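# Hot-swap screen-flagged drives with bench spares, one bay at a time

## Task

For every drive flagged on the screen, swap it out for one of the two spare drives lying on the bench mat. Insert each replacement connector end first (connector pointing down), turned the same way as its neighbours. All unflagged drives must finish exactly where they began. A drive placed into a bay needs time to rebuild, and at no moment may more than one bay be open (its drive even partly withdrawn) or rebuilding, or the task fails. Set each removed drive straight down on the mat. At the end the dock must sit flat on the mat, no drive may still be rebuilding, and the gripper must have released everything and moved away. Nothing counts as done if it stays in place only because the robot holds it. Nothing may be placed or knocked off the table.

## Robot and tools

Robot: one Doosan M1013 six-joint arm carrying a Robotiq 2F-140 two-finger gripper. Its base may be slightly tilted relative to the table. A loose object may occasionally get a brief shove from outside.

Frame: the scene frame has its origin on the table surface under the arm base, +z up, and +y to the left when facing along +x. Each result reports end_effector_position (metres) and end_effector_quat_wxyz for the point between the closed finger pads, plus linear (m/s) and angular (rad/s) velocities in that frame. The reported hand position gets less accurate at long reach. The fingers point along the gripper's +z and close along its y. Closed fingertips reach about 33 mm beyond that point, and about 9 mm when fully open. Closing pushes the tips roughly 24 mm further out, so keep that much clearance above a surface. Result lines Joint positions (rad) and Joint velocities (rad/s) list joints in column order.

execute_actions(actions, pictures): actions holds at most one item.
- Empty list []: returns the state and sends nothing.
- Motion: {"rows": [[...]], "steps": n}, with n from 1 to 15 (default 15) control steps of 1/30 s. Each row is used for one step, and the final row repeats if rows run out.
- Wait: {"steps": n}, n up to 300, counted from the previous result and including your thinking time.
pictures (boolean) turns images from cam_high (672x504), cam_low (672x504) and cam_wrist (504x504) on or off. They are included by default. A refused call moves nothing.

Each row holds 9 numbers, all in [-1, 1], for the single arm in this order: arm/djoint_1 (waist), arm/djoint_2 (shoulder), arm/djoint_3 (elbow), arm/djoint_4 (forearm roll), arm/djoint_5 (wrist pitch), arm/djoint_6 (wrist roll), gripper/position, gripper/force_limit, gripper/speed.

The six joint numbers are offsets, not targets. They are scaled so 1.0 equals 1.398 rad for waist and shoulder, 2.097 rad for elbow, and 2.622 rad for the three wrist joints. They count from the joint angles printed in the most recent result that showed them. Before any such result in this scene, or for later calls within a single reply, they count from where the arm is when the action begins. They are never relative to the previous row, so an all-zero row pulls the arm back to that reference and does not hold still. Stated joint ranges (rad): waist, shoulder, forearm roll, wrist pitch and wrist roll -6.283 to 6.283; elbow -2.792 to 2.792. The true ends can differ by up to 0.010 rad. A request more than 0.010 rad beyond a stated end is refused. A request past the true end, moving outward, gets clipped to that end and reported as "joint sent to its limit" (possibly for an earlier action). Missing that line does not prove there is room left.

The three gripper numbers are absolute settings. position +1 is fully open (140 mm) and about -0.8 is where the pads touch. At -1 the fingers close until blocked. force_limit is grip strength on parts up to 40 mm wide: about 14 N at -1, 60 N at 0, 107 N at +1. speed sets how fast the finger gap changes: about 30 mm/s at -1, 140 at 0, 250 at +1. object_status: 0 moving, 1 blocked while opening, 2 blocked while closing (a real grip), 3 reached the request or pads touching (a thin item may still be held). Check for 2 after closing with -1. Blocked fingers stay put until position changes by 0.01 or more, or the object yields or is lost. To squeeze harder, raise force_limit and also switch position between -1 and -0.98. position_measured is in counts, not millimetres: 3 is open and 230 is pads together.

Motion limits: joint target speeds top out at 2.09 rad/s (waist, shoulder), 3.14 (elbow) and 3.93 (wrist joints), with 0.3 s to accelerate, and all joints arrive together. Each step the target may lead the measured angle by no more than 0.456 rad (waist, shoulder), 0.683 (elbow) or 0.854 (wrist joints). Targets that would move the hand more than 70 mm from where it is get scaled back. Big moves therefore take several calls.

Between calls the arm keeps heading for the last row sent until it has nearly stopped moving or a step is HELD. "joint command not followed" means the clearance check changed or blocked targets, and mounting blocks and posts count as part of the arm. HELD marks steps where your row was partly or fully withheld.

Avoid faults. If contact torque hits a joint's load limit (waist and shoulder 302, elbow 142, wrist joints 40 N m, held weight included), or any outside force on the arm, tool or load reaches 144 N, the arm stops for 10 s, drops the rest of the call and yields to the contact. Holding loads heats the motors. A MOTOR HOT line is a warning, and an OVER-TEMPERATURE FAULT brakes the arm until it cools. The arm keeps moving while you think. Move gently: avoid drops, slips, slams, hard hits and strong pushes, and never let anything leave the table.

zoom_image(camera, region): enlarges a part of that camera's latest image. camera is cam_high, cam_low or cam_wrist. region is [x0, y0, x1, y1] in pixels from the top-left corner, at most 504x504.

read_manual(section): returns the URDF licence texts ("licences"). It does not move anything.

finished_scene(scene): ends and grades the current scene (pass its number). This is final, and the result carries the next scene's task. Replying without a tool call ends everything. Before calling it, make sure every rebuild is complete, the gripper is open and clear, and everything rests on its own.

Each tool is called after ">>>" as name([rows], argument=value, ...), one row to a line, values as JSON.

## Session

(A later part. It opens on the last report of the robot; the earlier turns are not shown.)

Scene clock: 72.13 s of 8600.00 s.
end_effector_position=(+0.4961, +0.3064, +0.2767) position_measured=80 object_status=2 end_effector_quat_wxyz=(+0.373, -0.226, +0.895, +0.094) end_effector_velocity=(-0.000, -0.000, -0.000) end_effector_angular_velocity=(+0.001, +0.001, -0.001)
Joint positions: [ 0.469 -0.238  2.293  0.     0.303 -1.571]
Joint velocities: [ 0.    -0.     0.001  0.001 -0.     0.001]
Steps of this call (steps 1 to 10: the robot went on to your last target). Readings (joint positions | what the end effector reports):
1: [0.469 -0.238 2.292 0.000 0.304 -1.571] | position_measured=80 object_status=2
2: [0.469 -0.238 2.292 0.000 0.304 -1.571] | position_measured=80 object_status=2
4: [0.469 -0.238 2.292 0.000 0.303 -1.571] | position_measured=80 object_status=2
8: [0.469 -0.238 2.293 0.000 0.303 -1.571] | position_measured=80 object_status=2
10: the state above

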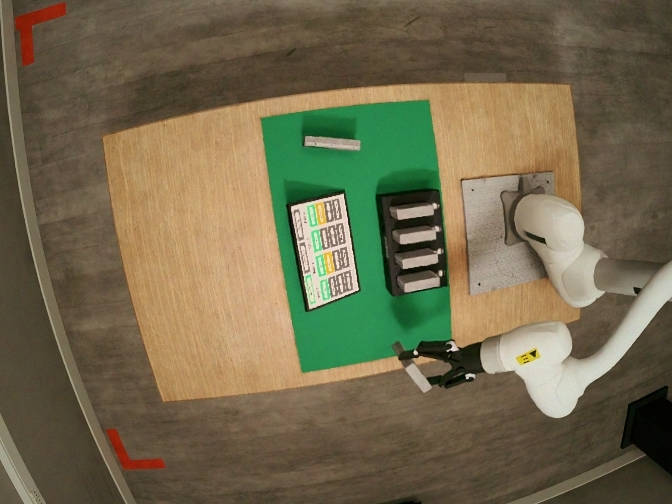

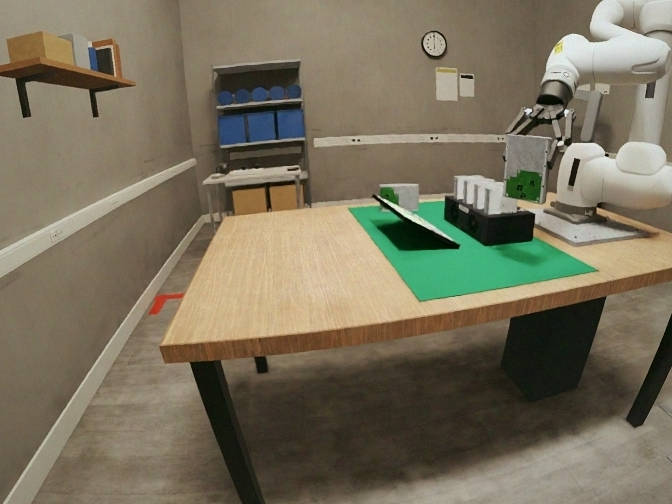

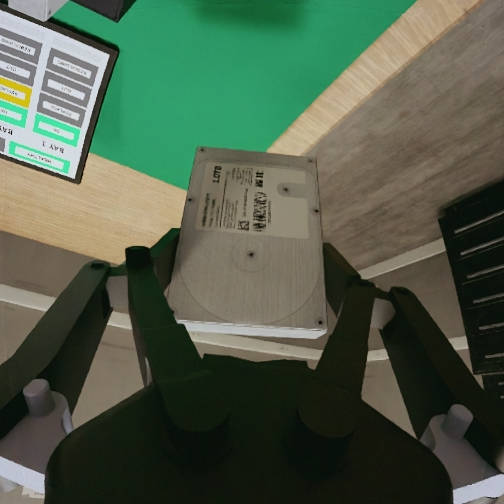

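Lower to ~.135.

>>> execute_actions([
  {"rows":[[0,0.104,0.101,0,-0.137,0,-1,1,0.5]]},
], pictures=false)

>>> execute_actions([
  {"steps":10},
])

>>> zoom_image(camera="cam_low", region=[440,160,640,310])

Scene clock: 77.33 s of 8600.00 s.
end_effector_position=(+0.4680, +0.2912, +0.1355) position_measured=80 object_status=2 end_effector_quat_wxyz=(+0.374, -0.226, +0.895, +0.094) end_effector_velocity=(-0.003, -0.002, -0.005) end_effector_angular_velocity=(-0.003, +0.004, +0.001)
Joint positions: [ 0.469 -0.093  2.504  0.    -0.056 -1.571]
Joint velocities: [ 0.     0.002  0.007  0.001 -0.005 -0.001]
Steps of this call (steps 1 to 15: the robot went on to your last target; steps 16 to 141: nothing new was sent; steps 142 to 156: all 15 steps of this action). Readings (joint positions | what the end effector reports):
142: [0.469 -0.238 2.293 0.000 0.302 -1.571] | position_measured=80 object_status=2
143: [0.469 -0.233 2.300 0.000 0.289 -1.571] | position_measured=80 object_status=2
145: [0.469 -0.206 2.339 0.000 0.223 -1.571] | position_measured=80 object_status=2
149: [0.469 -0.135 2.442 0.000 0.049 -1.571] | position_measured=80 object_status=2
156: the state above

Scene clock: 77.67 s of 8600.00 s.
end_effector_position=(+0.4679, +0.2911, +0.1352) position_measured=80 object_status=2 end_effector_quat_wxyz=(+0.374, -0.226, +0.895, +0.094) end_effector_velocity=(+0.000, +0.000, +0.000) end_effector_angular_velocity=(+0.000, -0.001, +0.001)
Joint positions: [ 0.469 -0.093  2.504  0.    -0.056 -1.571]
Joint velocities: [ 0.    -0.    -0.001  0.     0.    -0.   ]
Steps of this call (steps 1 to 10: the robot went on to your last target). Readings (joint positions | what the end effector reports):
1: [0.469 -0.093 2.504 0.000 -0.056 -1.571] | position_measured=80 object_status=2
2: [0.469 -0.093 2.504 0.000 -0.056 -1.571] | position_measured=80 object_status=2
4: [0.469 -0.093 2.504 0.000 -0.056 -1.571] | position_measured=80 object_status=2
8: [0.469 -0.093 2.504 0.000 -0.056 -1.571] | position_measured=80 object_status=2
10: the state above

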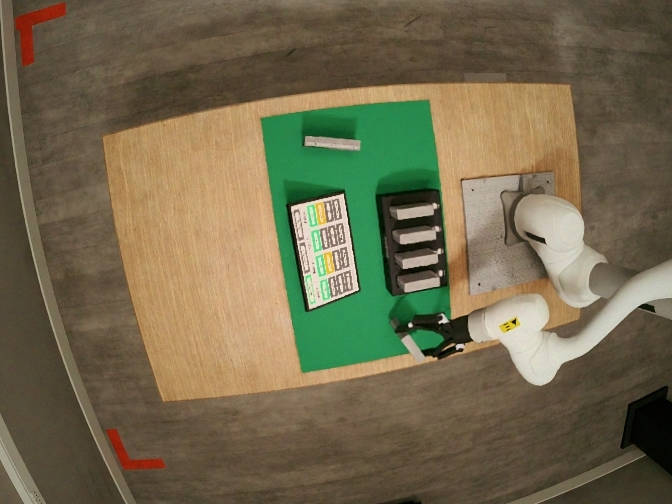

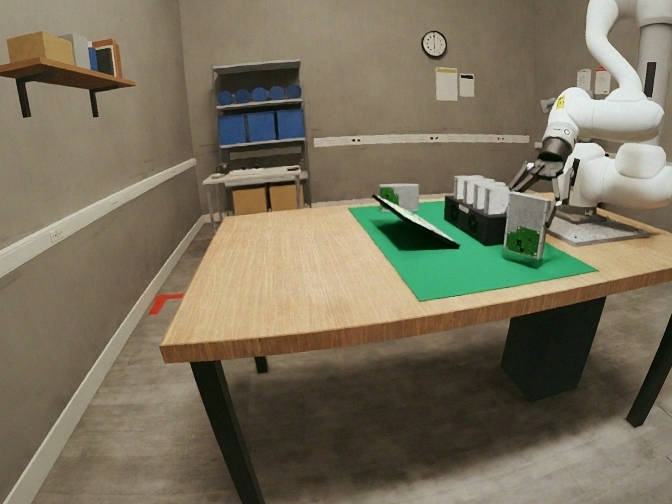

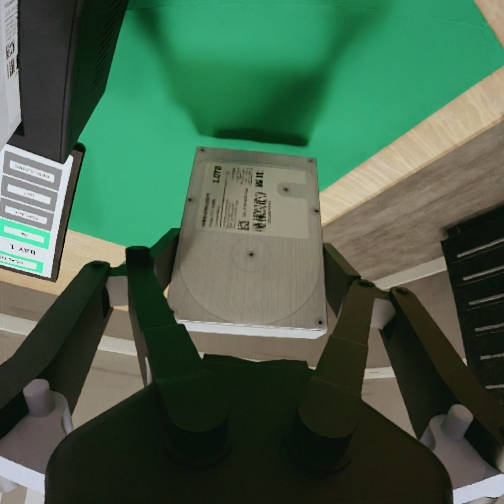

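Region (440, 160, 640, 310) of cam_low's 672x504 image, scaled by 2.520, with more detail than that image has; it fills the top 378 rows of this view, and the rest is white.

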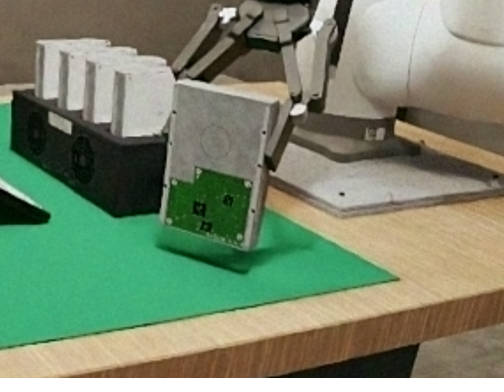

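~20 mm gap; go 15.

>>> execute_actions([
  {"rows":[[0,0.021,0.007,0,-0.0168,0,-1,1,0.5]]},
])

>>> zoom_image(camera="cam_low", region=[440,160,640,310])

Scene clock: 80.80 s of 8600.00 s.
end_effector_position=(+0.4675, +0.2909, +0.1206) position_measured=80 object_status=2 end_effector_quat_wxyz=(+0.374, -0.226, +0.895, +0.094) end_effector_velocity=(-0.000, -0.001, -0.001) end_effector_angular_velocity=(-0.000, +0.002, -0.002)
Joint positions: [ 0.469 -0.063  2.519  0.    -0.1   -1.571]
Joint velocities: [-0.001  0.     0.001 -0.    -0.     0.001]
Steps of this call (steps 1 to 15: the robot went on to your last target; steps 16 to 79: nothing new was sent; steps 80 to 94: all 15 steps of this action). Readings (joint positions | what the end effector reports):
80: [0.469 -0.092 2.505 0.000 -0.057 -1.571] | position_measured=80 object_status=2
81: [0.469 -0.086 2.508 0.000 -0.067 -1.571] | position_measured=80 object_status=2
83: [0.469 -0.067 2.517 0.000 -0.093 -1.571] | position_measured=80 object_status=2
87: [0.469 -0.063 2.519 0.000 -0.100 -1.571] | position_measured=80 object_status=2
94: the state above

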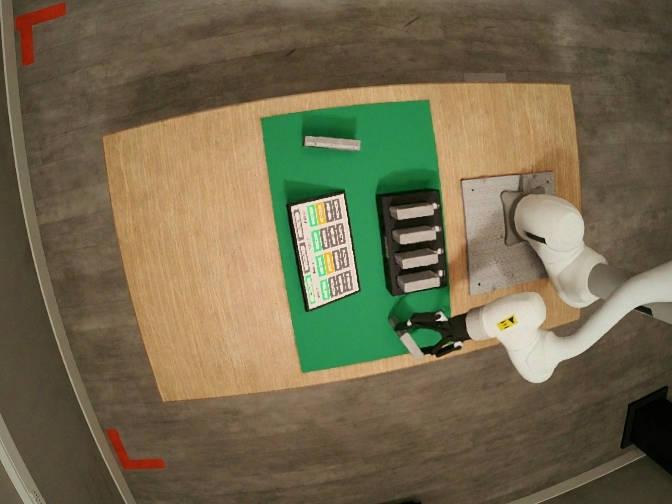

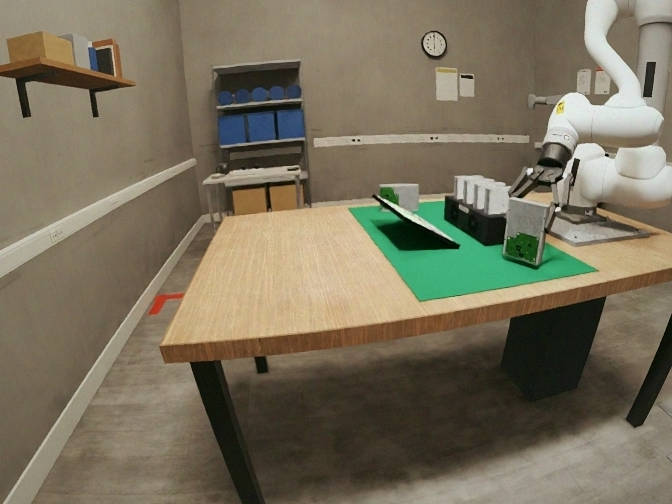

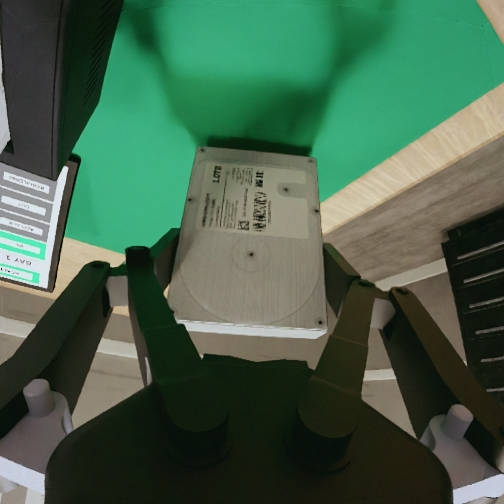

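Region (440, 160, 640, 310) of cam_low's 672x504 image, scaled by 2.520, with more detail than that image has; it fills the top 378 rows of this view, and the rest is white.

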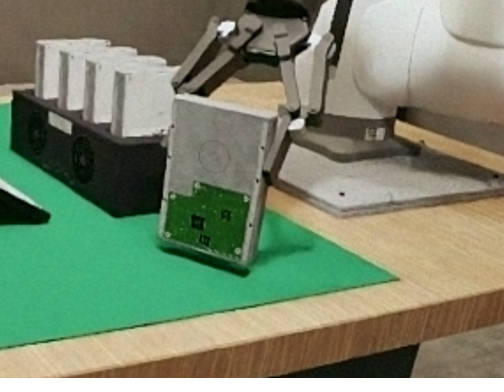

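>>> execute_actions([
  {"rows":[[0,0.0057,0.0019,0,-0.0046,0,-1,1,0.5],[0,0.0057,0.0019,0,-0.0046,0,-1,1,0.5],[0,0.0057,0.0019,0,-0.0046,0,-1,1,0.5],[0,0.0057,0.0019,0,-0.0046,0,-1,1,0.5],[0,0.0057,0.0019,0,-0.0046,0,-1,1,0.5],[0,0.0057,0.0019,0,-0.0046,0,-1,1,0.5],[0,0.0057,0.0019,0,-0.0046,0,0.7,1,0]]},
], pictures=false)

>>> execute_actions([
  {"rows":[[0,-0.13,-0.054,0,0.113,0,0.7,1,0]]},
], pictures=false)

>>> execute_actions([
  {"rows":[[0,0,-0.148,0,0.15,0,0.7,1,0]]},
], pictures=false)

>>> execute_actions([
  {"steps":10},
])

Scene clock: 86.60 s of 8600.00 s.
end_effector_position=(+0.4673, +0.2908, +0.1168) position_measured=41 object_status=0 end_effector_quat_wxyz=(+0.374, -0.226, +0.895, +0.094) end_effector_velocity=(-0.001, +0.000, -0.001) end_effector_angular_velocity=(-0.001, +0.001, +0.002)
Joint positions: [ 0.469 -0.055  2.523  0.    -0.112 -1.571]
Joint velocities: [ 0.001  0.     0.001 -0.001  0.     0.   ]
Steps of this call (steps 1 to 15: the robot went on to your last target; steps 16 to 159: nothing new was sent; steps 160 to 174: all 15 steps of this action). Readings (joint positions | what the end effector reports):
160: [0.469 -0.063 2.519 0.000 -0.101 -1.571] | position_measured=80 object_status=2
161: [0.469 -0.059 2.521 0.000 -0.106 -1.571] | position_measured=80 object_status=2
163: [0.469 -0.056 2.523 0.000 -0.111 -1.571] | position_measured=80 object_status=2
167: [0.469 -0.055 2.523 0.000 -0.112 -1.571] | position_measured=80 object_status=0
174: the state above

Scene clock: 87.10 s of 8600.00 s.
end_effector_position=(+0.4670, +0.2907, +0.2202) position_measured=41 object_status=3 end_effector_quat_wxyz=(+0.373, -0.226, +0.895, +0.094) end_effector_velocity=(-0.000, -0.001, +0.001) end_effector_angular_velocity=(+0.000, -0.001, -0.000)
Joint positions: [ 0.469 -0.237  2.41   0.     0.184 -1.571]
Joint velocities: [-0.001 -0.003 -0.    -0.     0.002 -0.   ]
Steps of this call (steps 1 to 15: all 15 steps of this action). Readings (joint positions | what the end effector reports):
1: [0.469 -0.056 2.523 0.000 -0.111 -1.571] | position_measured=41 object_status=0
2: [0.469 -0.061 2.520 0.000 -0.102 -1.571] | position_measured=41 object_status=0
4: [0.469 -0.094 2.499 0.000 -0.047 -1.571] | position_measured=41 object_status=0
8: [0.469 -0.203 2.431 0.000 0.129 -1.571] | position_measured=41 object_status=3
15: the state above

Scene clock: 87.60 s of 8600.00 s.
end_effector_position=(+0.5142, +0.3161, +0.3574) position_measured=41 object_status=3 end_effector_quat_wxyz=(+0.336, -0.229, +0.910, +0.085) end_effector_velocity=(-0.000, -0.000, +0.001) end_effector_angular_velocity=(-0.002, +0.003, -0.001)
Joint positions: [ 0.469 -0.237  2.1    0.     0.577 -1.571]
Joint velocities: [-0.001  0.    -0.004 -0.     0.008  0.   ]
Steps of this call (steps 1 to 15: all 15 steps of this action). Readings (joint positions | what the end effector reports):
1: [0.469 -0.237 2.409 0.000 0.186 -1.571] | position_measured=41 object_status=3
2: [0.469 -0.237 2.400 0.000 0.198 -1.571] | position_measured=41 object_status=3
4: [0.469 -0.237 2.347 0.000 0.265 -1.571] | position_measured=41 object_status=3
8: [0.469 -0.237 2.201 0.000 0.448 -1.571] | position_measured=41 object_status=3
15: the state above

Scene clock: 87.93 s of 8600.00 s.
end_effector_position=(+0.5143, +0.3162, +0.3576) position_measured=41 object_status=3 end_effector_quat_wxyz=(+0.336, -0.229, +0.910, +0.085) end_effector_velocity=(-0.000, +0.001, +0.000) end_effector_angular_velocity=(-0.000, -0.001, +0.002)
Joint positions: [ 0.469 -0.237  2.099  0.     0.577 -1.571]
Joint velocities: [ 0.001  0.    -0.     0.    -0.    -0.001]
Steps of this call (steps 1 to 10: the robot went on to your last target). Readings (joint positions | what the end effector reports):
1: [0.469 -0.237 2.100 0.000 0.577 -1.571] | position_measured=41 object_status=3
2: [0.469 -0.237 2.100 0.000 0.577 -1.571] | position_measured=41 object_status=3
4: [0.469 -0.237 2.100 0.000 0.577 -1.571] | position_measured=41 object_status=3
8: [0.469 -0.237 2.099 0.000 0.577 -1.571] | position_measured=41 object_status=3
10: the state above

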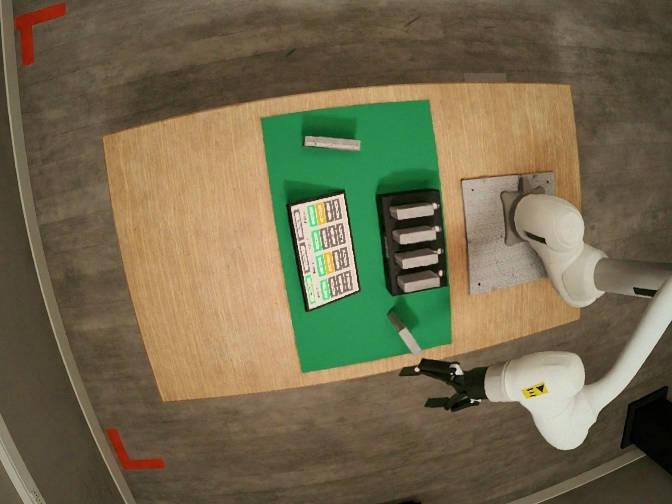

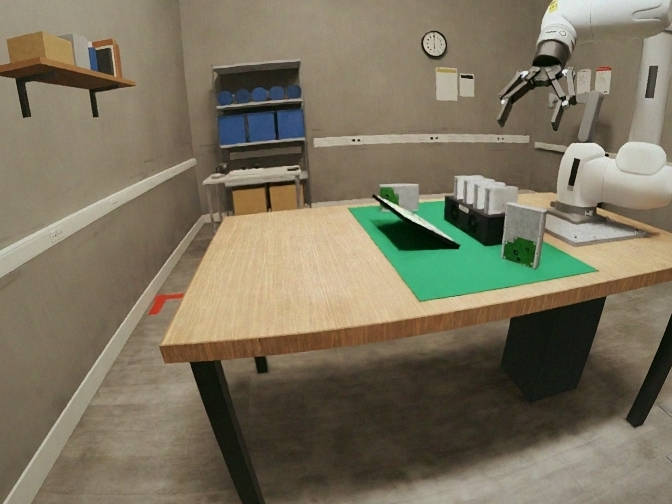

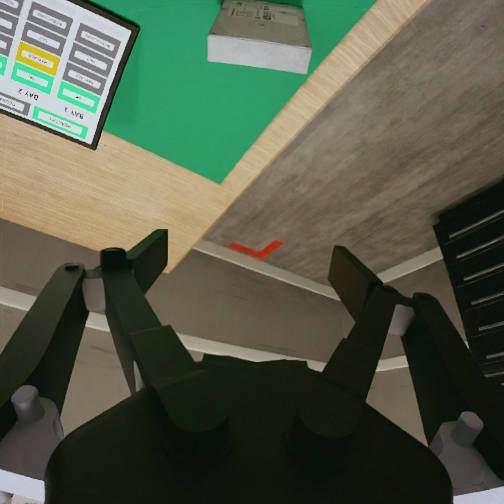

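>>> execute_actions([
  {"rows":[[-0.336,0.064,-0.003,0,0.2365,0.607,1,0.5,0]]},
], pictures=false)

>>> execute_actions([
  {"steps":20},
], pictures=false)

>>> execute_actions([
  {"rows":[[0,0.0286,0.031,0,-0.04,0,1,0.5,0]]},
])

Scene clock: 92.60 s of 8600.00 s.
end_effector_position=(+0.4829, +0.1335, +0.2696) position_measured=3 object_status=3 end_effector_quat_wxyz=(+0.119, +0.263, +0.955, +0.061) end_effector_velocity=(-0.152, -0.341, -0.122) end_effector_angular_velocity=(+0.443, +1.013, -2.918)
Joint positions: [ 0.177 -0.181  2.096  0.     0.964 -0.832]
Joint velocities: [-0.606  0.115 -0.009 -0.001  0.794  2.399]
Steps of this call (steps 1 to 15: the robot went on to your last target; steps 16 to 125: nothing new was sent; steps 126 to 140: all 15 steps of this action). Readings (joint positions | what the end effector reports):
126: [0.468 -0.237 2.099 0.000 0.578 -1.570] | position_measured=41 object_status=0
127: [0.462 -0.236 2.099 0.000 0.587 -1.557] | position_measured=35 object_status=0
129: [0.427 -0.229 2.099 0.000 0.635 -1.491] | position_measured=20 object_status=0
133: [0.330 -0.210 2.098 0.000 0.762 -1.293] | position_measured=3 object_status=0
140: the state above

Scene clock: 93.27 s of 8600.00 s.
end_effector_position=(+0.4266, +0.0444, +0.2447) position_measured=3 object_status=3 end_effector_quat_wxyz=(+0.000, +0.706, +0.708, +0.002) end_effector_velocity=(+0.001, +0.001, +0.001) end_effector_angular_velocity=(+0.001, -0.002, -0.001)
Joint positions: [-0.001 -0.147  2.093  0.     1.197  0.02 ]
Joint velocities: [ 0.    -0.    -0.002  0.001 -0.     0.001]
Steps of this call (steps 1 to 20: the robot went on to your last target). Readings (joint positions | what the end effector reports):
1: [0.156 -0.177 2.095 0.000 0.991 -0.747] | position_measured=3 object_status=3
2: [0.137 -0.173 2.095 0.000 1.017 -0.656] | position_measured=3 object_status=3
4: [0.097 -0.166 2.094 0.000 1.069 -0.463] | position_measured=3 object_status=3
8: [0.028 -0.153 2.094 0.000 1.159 -0.123] | position_measured=3 object_status=3
20: the state above

Scene clock: 93.77 s of 8600.00 s.
end_effector_position=(+0.4270, +0.0445, +0.1945) position_measured=3 object_status=3 end_effector_quat_wxyz=(+0.000, +0.706, +0.708, +0.002) end_effector_velocity=(-0.000, -0.000, -0.000) end_effector_angular_velocity=(+0.000, +0.001, -0.000)
Joint positions: [-0.001 -0.107  2.158  0.     1.093  0.02 ]
Joint velocities: [-0.     0.001  0.     0.     0.     0.   ]
Steps of this call (steps 1 to 15: all 15 steps of this action). Readings (joint positions | what the end effector reports):
1: [-0.001 -0.147 2.094 0.000 1.197 0.020] | position_measured=3 object_status=3
2: [-0.001 -0.143 2.100 0.000 1.187 0.020] | position_measured=3 object_status=3
4: [-0.001 -0.121 2.135 0.000 1.131 0.020] | position_measured=3 object_status=3
8: [-0.001 -0.108 2.158 0.000 1.093 0.020] | position_measured=3 object_status=3
15: the state above

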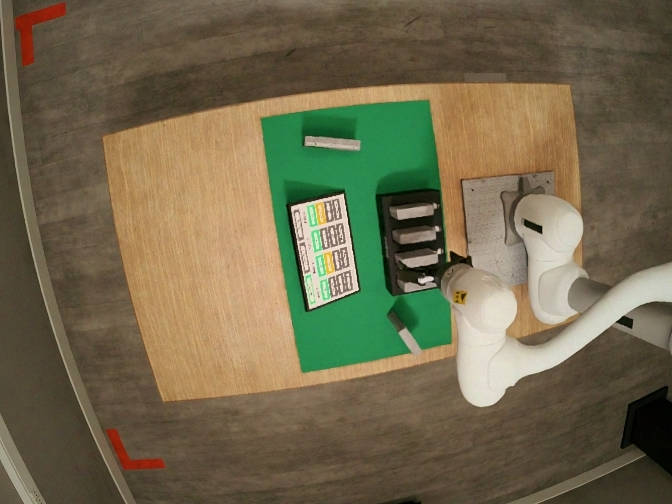

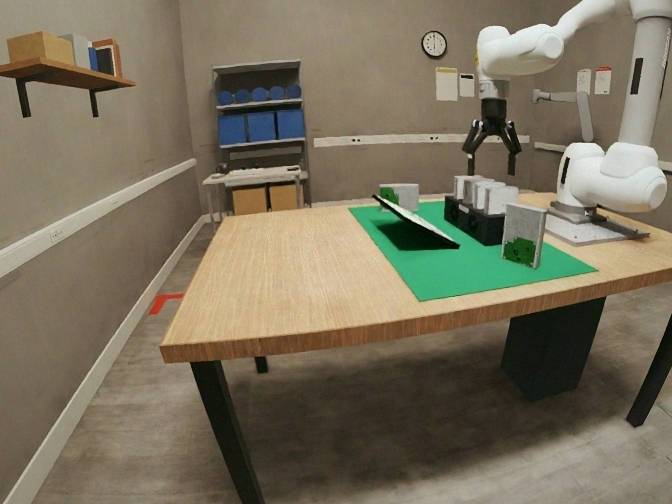

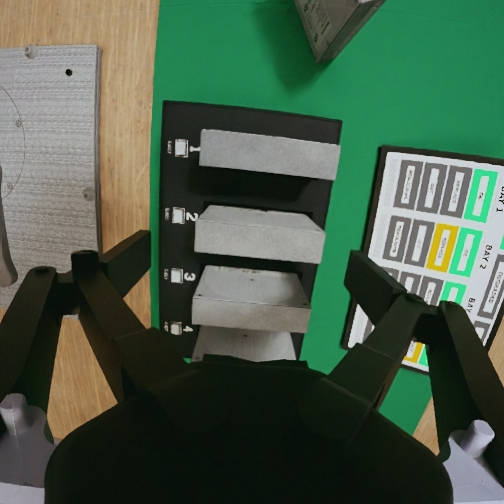

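>>> execute_actions([
  {"rows":[[0,0.034,0.0557,0,-0.0866,0,1,0.5,0]]},
])

Scene clock: 97.83 s of 8600.00 s.
end_effector_position=(+0.4287, +0.0447, +0.1200) position_measured=3 object_status=3 end_effector_quat_wxyz=(+0.022, +0.705, +0.708, +0.025) end_effector_velocity=(-0.000, +0.000, -0.000) end_effector_angular_velocity=(+0.001, -0.000, -0.001)
Joint positions: [-0.001 -0.06   2.275  0.     0.865  0.02 ]
Joint velocities: [ 0.     0.     0.     0.001 -0.001  0.001]
Steps of this call (steps 1 to 15: the robot went on to your last target; steps 16 to 107: nothing new was sent; steps 108 to 122: all 15 steps of this action). Readings (joint positions | what the end effector reports):
108: [-0.001 -0.107 2.159 0.000 1.091 0.020] | position_measured=3 object_status=3
109: [-0.001 -0.105 2.165 0.000 1.079 0.020] | position_measured=3 object_status=3
111: [-0.001 -0.091 2.199 0.000 1.012 0.020] | position_measured=3 object_status=3
115: [-0.001 -0.061 2.272 0.000 0.872 0.020] | position_measured=3 object_status=3
122: the state above

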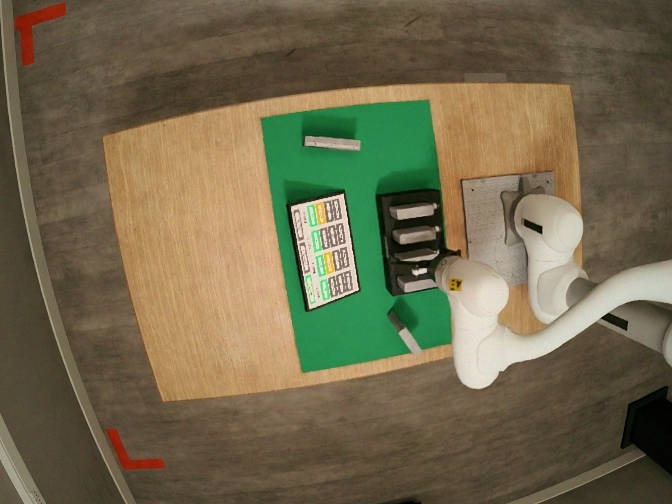

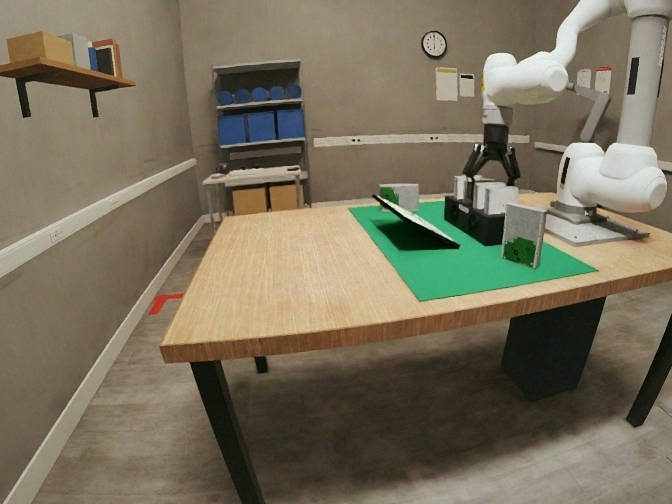

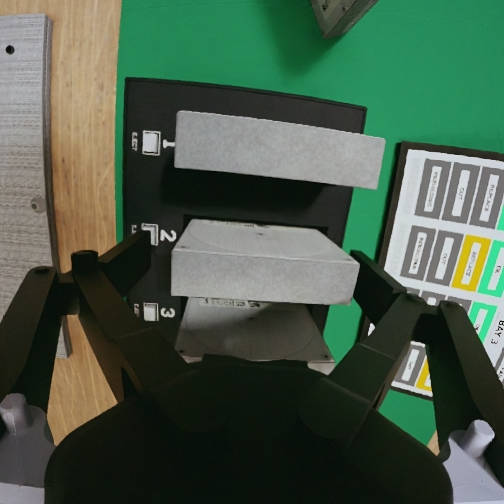

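>>> execute_actions([
  {"rows":[[0.005,0,0,0,0,0.003,1,0.5,0],[0.005,0,0,0,0,0.003,1,0.5,0],[0.005,0,0,0,0,0.003,1,0.5,0],[0.005,0.0135,0.008,0,-0.0136,0.003,1,0.5,0]]},
])

Scene clock: 100.70 s of 8600.00 s.
end_effector_position=(+0.4279, +0.0477, +0.1049) position_measured=3 object_status=3 end_effector_quat_wxyz=(+0.022, +0.706, +0.708, +0.025) end_effector_velocity=(+0.000, +0.000, -0.000) end_effector_angular_velocity=(+0.001, -0.000, -0.000)
Joint positions: [ 0.006 -0.041  2.292  0.     0.83   0.028]
Joint velocities: [ 0.001  0.     0.     0.001 -0.001  0.   ]
Steps of this call (steps 1 to 15: the robot went on to your last target; steps 16 to 71: nothing new was sent; steps 72 to 86: all 15 steps of this action). Readings (joint positions | what the end effector reports):
72: [-0.000 -0.060 2.275 0.000 0.865 0.021] | position_measured=3 object_status=3
73: [0.002 -0.060 2.275 0.000 0.865 0.024] | position_measured=3 object_status=3
75: [0.005 -0.059 2.276 0.000 0.864 0.028] | position_measured=3 object_status=3
79: [0.006 -0.042 2.291 0.000 0.831 0.028] | position_measured=3 object_status=3
86: the state above

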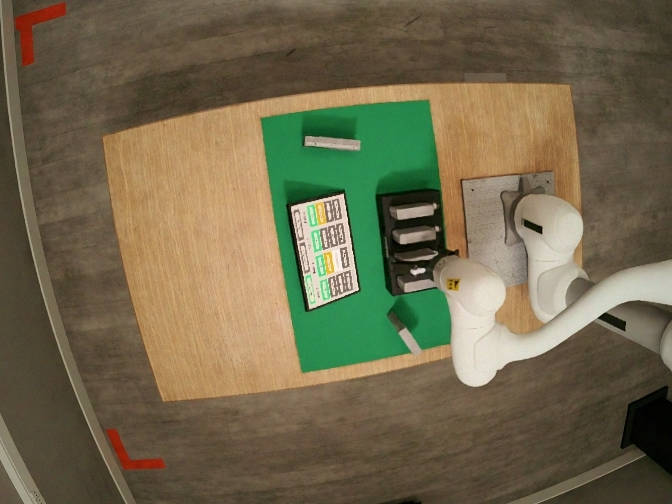

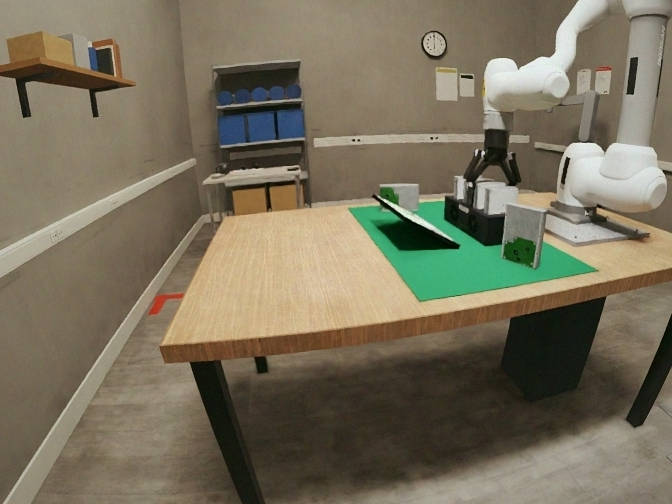

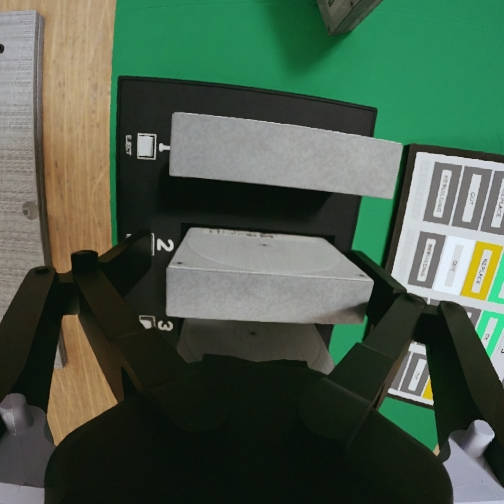

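>>> execute_actions([
  {"rows":[[-0.004,-0.002,-0.043,0,0.0585,-0.003,1,0.5,0]],"steps":12},
], pictures=false)

>>> execute_actions([
  {"rows":[[0,0,0,0,0,0,-1,0.5,0]]},
])

>>> execute_actions([
  {"rows":[[0,-0.035,-0.028,0,0.041,0,-1,0.5,0]],"steps":12},
], pictures=false)

>>> execute_actions([
  {"rows":[[0,-0.029,-0.0315,0,0.041,0,-1,0.5,0]],"steps":12},
], pictures=false)

>>> execute_actions([
  {"rows":[[0,-0.026,-0.046,0,0.0505,0,-1,0.5,0]],"steps":12},
])

Scene clock: 108.00 s of 8600.00 s.
end_effector_position=(+0.4368, +0.0455, +0.1461) position_measured=3 object_status=3 end_effector_quat_wxyz=(+0.001, +0.705, +0.709, +0.003) end_effector_velocity=(-0.000, -0.000, +0.000) end_effector_angular_velocity=(-0.001, +0.001, +0.000)
Joint positions: [ 0.001 -0.044  2.202  0.     0.983  0.021]
Joint velocities: [ 0.    -0.    -0.    -0.001  0.001  0.   ]
Steps of this call (steps 1 to 15: the robot went on to your last target; steps 16 to 207: nothing new was sent; steps 208 to 219: all 12 steps of this action). Readings (joint positions | what the end effector reports):
208: [0.006 -0.041 2.291 0.000 0.831 0.028] | position_measured=3 object_status=3
209: [0.006 -0.041 2.285 0.000 0.843 0.028] | position_measured=3 object_status=3
211: [0.004 -0.042 2.246 0.000 0.908 0.024] | position_measured=3 object_status=3
215: [0.001 -0.044 2.202 0.000 0.982 0.021] | position_measured=3 object_status=3
219: the state above

Scene clock: 108.50 s of 8600.00 s.
end_effector_position=(+0.4368, +0.0455, +0.1461) position_measured=77 object_status=0 end_effector_quat_wxyz=(+0.001, +0.705, +0.709, +0.003) end_effector_velocity=(+0.001, +0.001, +0.000) end_effector_angular_velocity=(-0.000, -0.004, +0.000)
Joint positions: [ 0.001 -0.044  2.202  0.     0.983  0.02 ]
Joint velocities: [ 0.002 -0.    -0.001 -0.    -0.003  0.002]
Steps of this call (steps 1 to 15: all 15 steps of this action). Readings (joint positions | what the end effector reports):
1: [0.001 -0.044 2.202 0.000 0.983 0.020] | position_measured=3 object_status=0
2: [0.001 -0.044 2.202 0.000 0.983 0.020] | position_measured=9 object_status=0
4: [0.001 -0.044 2.202 0.000 0.983 0.020] | position_measured=24 object_status=0
8: [0.001 -0.044 2.202 0.000 0.983 0.020] | position_measured=54 object_status=0
15: the state above

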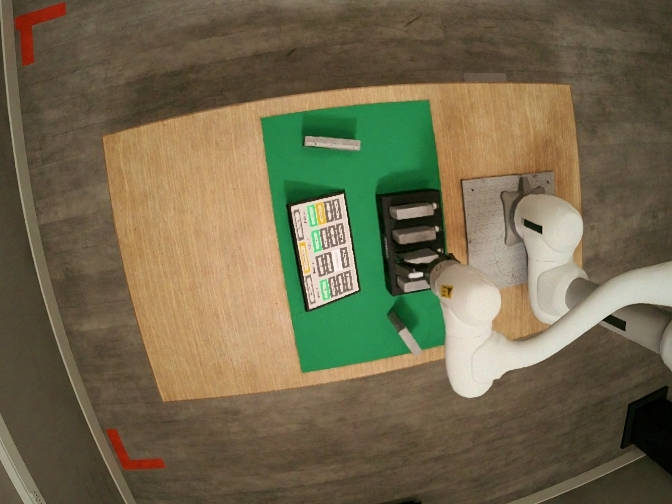

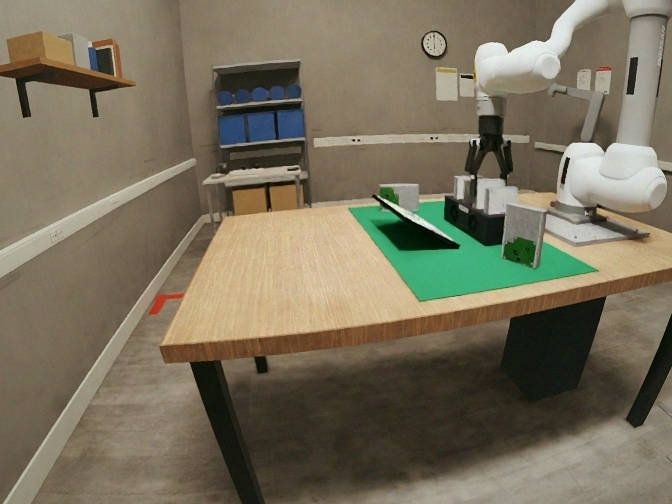

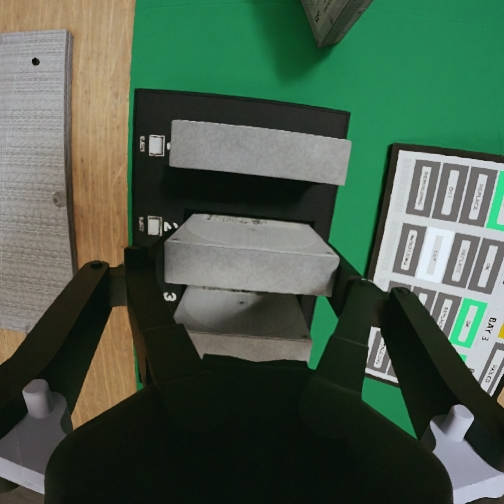

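Scene clock: 108.90 s of 8600.00 s.
end_effector_position=(+0.4369, +0.0454, +0.1958) position_measured=78 object_status=2 end_effector_quat_wxyz=(+0.001, +0.705, +0.709, +0.003) end_effector_velocity=(+0.001, -0.000, +0.002) end_effector_angular_velocity=(-0.001, -0.002, +0.000)
Joint positions: [ 0.001 -0.093  2.143  0.     1.091  0.02 ]
Joint velocities: [-0.    -0.001 -0.002 -0.001  0.002 -0.   ]
Steps of this call (steps 1 to 12: all 12 steps of this action). Readings (joint positions | what the end effector reports):
1: [0.001 -0.045 2.201 0.000 0.984 0.020] | position_measured=77 object_status=0
2: [0.001 -0.050 2.195 0.000 0.996 0.020] | position_measured=77 object_status=2
4: [0.001 -0.076 2.163 0.000 1.054 0.020] | position_measured=78 object_status=2
8: [0.001 -0.093 2.143 0.000 1.090 0.020] | position_measured=78 object_status=2
12: the state above

Scene clock: 109.30 s of 8600.00 s.
end_effector_position=(+0.4360, +0.0452, +0.2471) position_measured=78 object_status=2 end_effector_quat_wxyz=(+0.001, +0.705, +0.709, +0.002) end_effector_velocity=(+0.001, +0.000, +0.002) end_effector_angular_velocity=(+0.002, -0.003, -0.002)
Joint positions: [ 0.001 -0.133  2.077  0.     1.198  0.02 ]
Joint velocities: [-0.001 -0.    -0.003  0.002  0.     0.   ]
Steps of this call (steps 1 to 12: all 12 steps of this action). Readings (joint positions | what the end effector reports):
1: [0.001 -0.093 2.142 0.000 1.092 0.020] | position_measured=78 object_status=2
2: [0.001 -0.097 2.135 0.000 1.105 0.020] | position_measured=78 object_status=2
4: [0.001 -0.119 2.099 0.000 1.162 0.020] | position_measured=78 object_status=2
8: [0.001 -0.133 2.077 0.000 1.198 0.020] | position_measured=78 object_status=2
12: the state above

Scene clock: 109.70 s of 8600.00 s.
end_effector_position=(+0.4359, +0.0451, +0.3143) position_measured=78 object_status=2 end_effector_quat_wxyz=(+0.001, +0.705, +0.709, +0.002) end_effector_velocity=(+0.001, +0.001, +0.001) end_effector_angular_velocity=(+0.002, -0.001, -0.001)
Joint positions: [ 0.001 -0.17   1.981  0.     1.331  0.02 ]
Joint velocities: [ 0.001  0.    -0.003  0.002  0.001  0.002]
Steps of this call (steps 1 to 12: all 12 steps of this action). Readings (joint positions | what the end effector reports):
1: [0.001 -0.134 2.076 0.000 1.200 0.020] | position_measured=78 object_status=2
2: [0.001 -0.137 2.068 0.000 1.212 0.020] | position_measured=78 object_status=2
4: [0.001 -0.154 2.022 0.000 1.274 0.020] | position_measured=78 object_status=2
8: [0.001 -0.170 1.981 0.000 1.330 0.020] | position_measured=78 object_status=2
12: the state above

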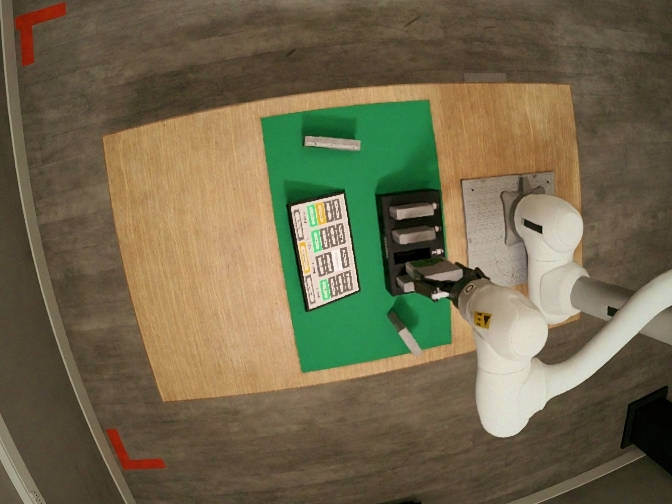

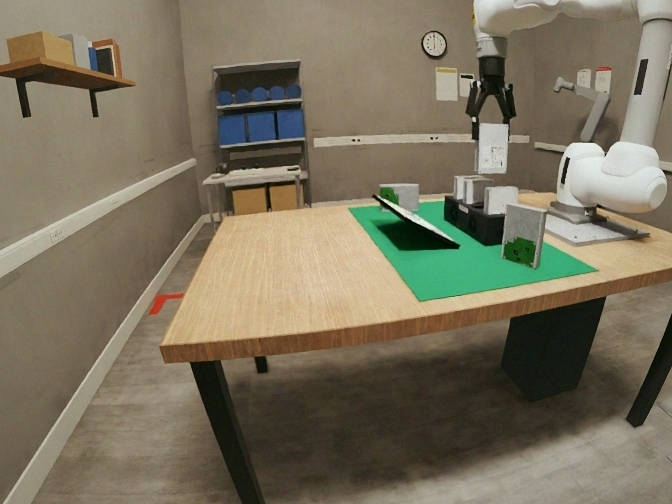

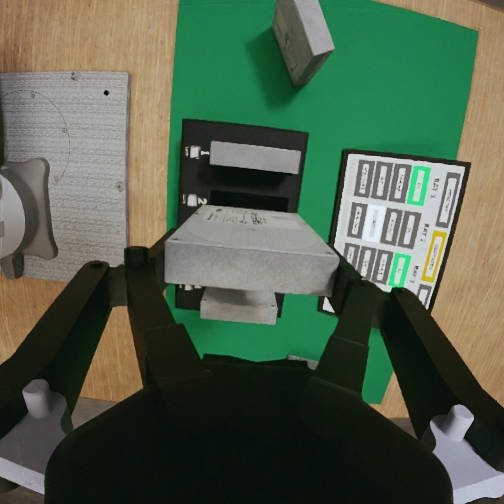

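>>> execute_actions([
  {"rows":[[0.249,0.379,-0.2756,0,0.018,0.133,-1,0.5,0]]},
], pictures=false)

>>> execute_actions([
  {"steps":25},
], pictures=false)

>>> execute_actions([
  {"rows":[[0,0.0665,0.0935,0,-0.11,0,-1,0.5,0]]},
], pictures=false)

>>> execute_actions([
  {"steps":10},
])

Scene clock: 123.57 s of 8600.00 s.
end_effector_position=(+0.6080, +0.1781, +0.3373) position_measured=78 object_status=2 end_effector_quat_wxyz=(+0.002, +0.705, +0.709, +0.005) end_effector_velocity=(+0.336, +0.371, -0.035) end_effector_angular_velocity=(-0.002, +0.020, +0.002)
Joint positions: [0.206 0.137 1.639 0.    1.358 0.226]
Joint velocities: [ 0.447  0.699 -0.739  0.     0.06   0.445]
Steps of this call (steps 1 to 15: the robot went on to your last target; steps 16 to 401: nothing new was sent; steps 402 to 416: all 15 steps of this action). Readings (joint positions | what the end effector reports):
402: [0.001 -0.169 1.979 0.000 1.331 0.021] | position_measured=78 object_status=2
403: [0.006 -0.163 1.972 0.000 1.332 0.026] | position_measured=78 object_status=2
405: [0.033 -0.127 1.927 0.000 1.335 0.053] | position_measured=78 object_status=2
409: [0.099 -0.031 1.818 0.000 1.344 0.119] | position_measured=78 object_status=2
416: the state above

Scene clock: 124.40 s of 8600.00 s.
end_effector_position=(+0.7006, +0.3117, +0.3115) position_measured=78 object_status=2 end_effector_quat_wxyz=(+0.001, +0.706, +0.709, +0.003) end_effector_velocity=(+0.001, +0.001, +0.001) end_effector_angular_velocity=(+0.001, -0.002, +0.000)
Joint positions: [0.349 0.36  1.403 0.    1.378 0.369]
Joint velocities: [ 0.001 -0.    -0.002 -0.    -0.     0.001]
Steps of this call (steps 1 to 25: the robot went on to your last target). Readings (joint positions | what the end effector reports):
1: [0.221 0.161 1.614 0.000 1.361 0.241] | position_measured=78 object_status=2
2: [0.236 0.185 1.589 0.000 1.363 0.256] | position_measured=78 object_status=2
4: [0.266 0.231 1.540 0.000 1.367 0.286] | position_measured=78 object_status=2
8: [0.324 0.322 1.444 0.000 1.374 0.344] | position_measured=78 object_status=2
25: the state above

Scene clock: 124.90 s of 8600.00 s.
end_effector_position=(+0.7011, +0.3120, +0.1372) position_measured=78 object_status=2 end_effector_quat_wxyz=(+0.001, +0.705, +0.709, +0.003) end_effector_velocity=(-0.001, +0.001, -0.003) end_effector_angular_velocity=(+0.000, -0.001, +0.002)
Joint positions: [0.349 0.453 1.598 0.    1.09  0.369]
Joint velocities: [ 0.002 -0.     0.005 -0.    -0.006  0.   ]
Steps of this call (steps 1 to 15: all 15 steps of this action). Readings (joint positions | what the end effector reports):
1: [0.349 0.361 1.403 0.000 1.377 0.369] | position_measured=78 object_status=2
2: [0.349 0.364 1.411 0.000 1.364 0.369] | position_measured=78 object_status=2
4: [0.349 0.384 1.453 0.000 1.304 0.369] | position_measured=78 object_status=2
8: [0.349 0.425 1.539 0.000 1.177 0.369] | position_measured=78 object_status=2
15: the state above

Scene clock: 125.23 s of 8600.00 s.
end_effector_position=(+0.7009, +0.3120, +0.1367) position_measured=78 object_status=2 end_effector_quat_wxyz=(+0.001, +0.705, +0.709, +0.003) end_effector_velocity=(-0.001, -0.001, -0.001) end_effector_angular_velocity=(-0.000, +0.002, -0.002)
Joint positions: [0.349 0.453 1.599 0.    1.089 0.369]
Joint velocities: [-0.001  0.     0.002  0.001  0.     0.   ]
Steps of this call (steps 1 to 10: the robot went on to your last target). Readings (joint positions | what the end effector reports):
1: [0.349 0.453 1.598 0.000 1.090 0.369] | position_measured=78 object_status=2
2: [0.349 0.453 1.599 0.000 1.090 0.369] | position_measured=78 object_status=2
4: [0.349 0.453 1.599 0.000 1.089 0.369] | position_measured=78 object_status=2
8: [0.349 0.453 1.599 0.000 1.089 0.369] | position_measured=78 object_status=2
10: the state above

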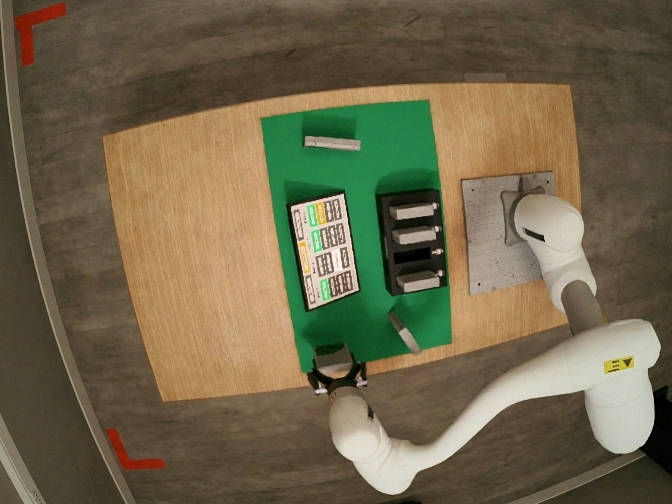

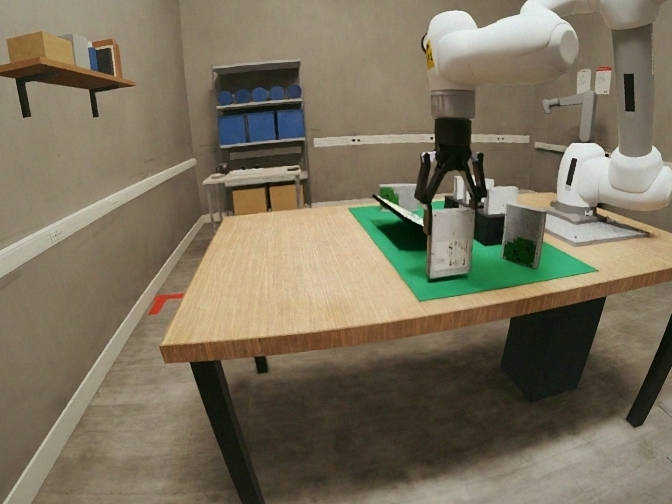

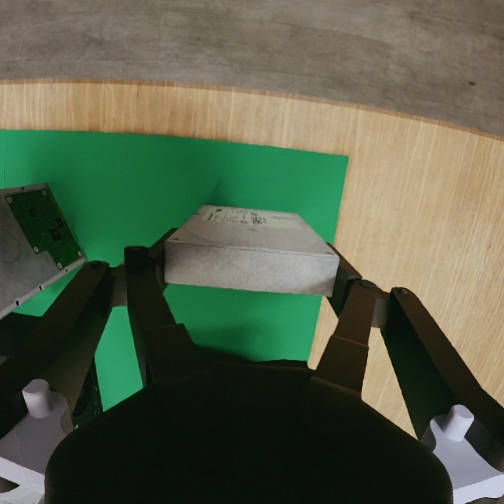

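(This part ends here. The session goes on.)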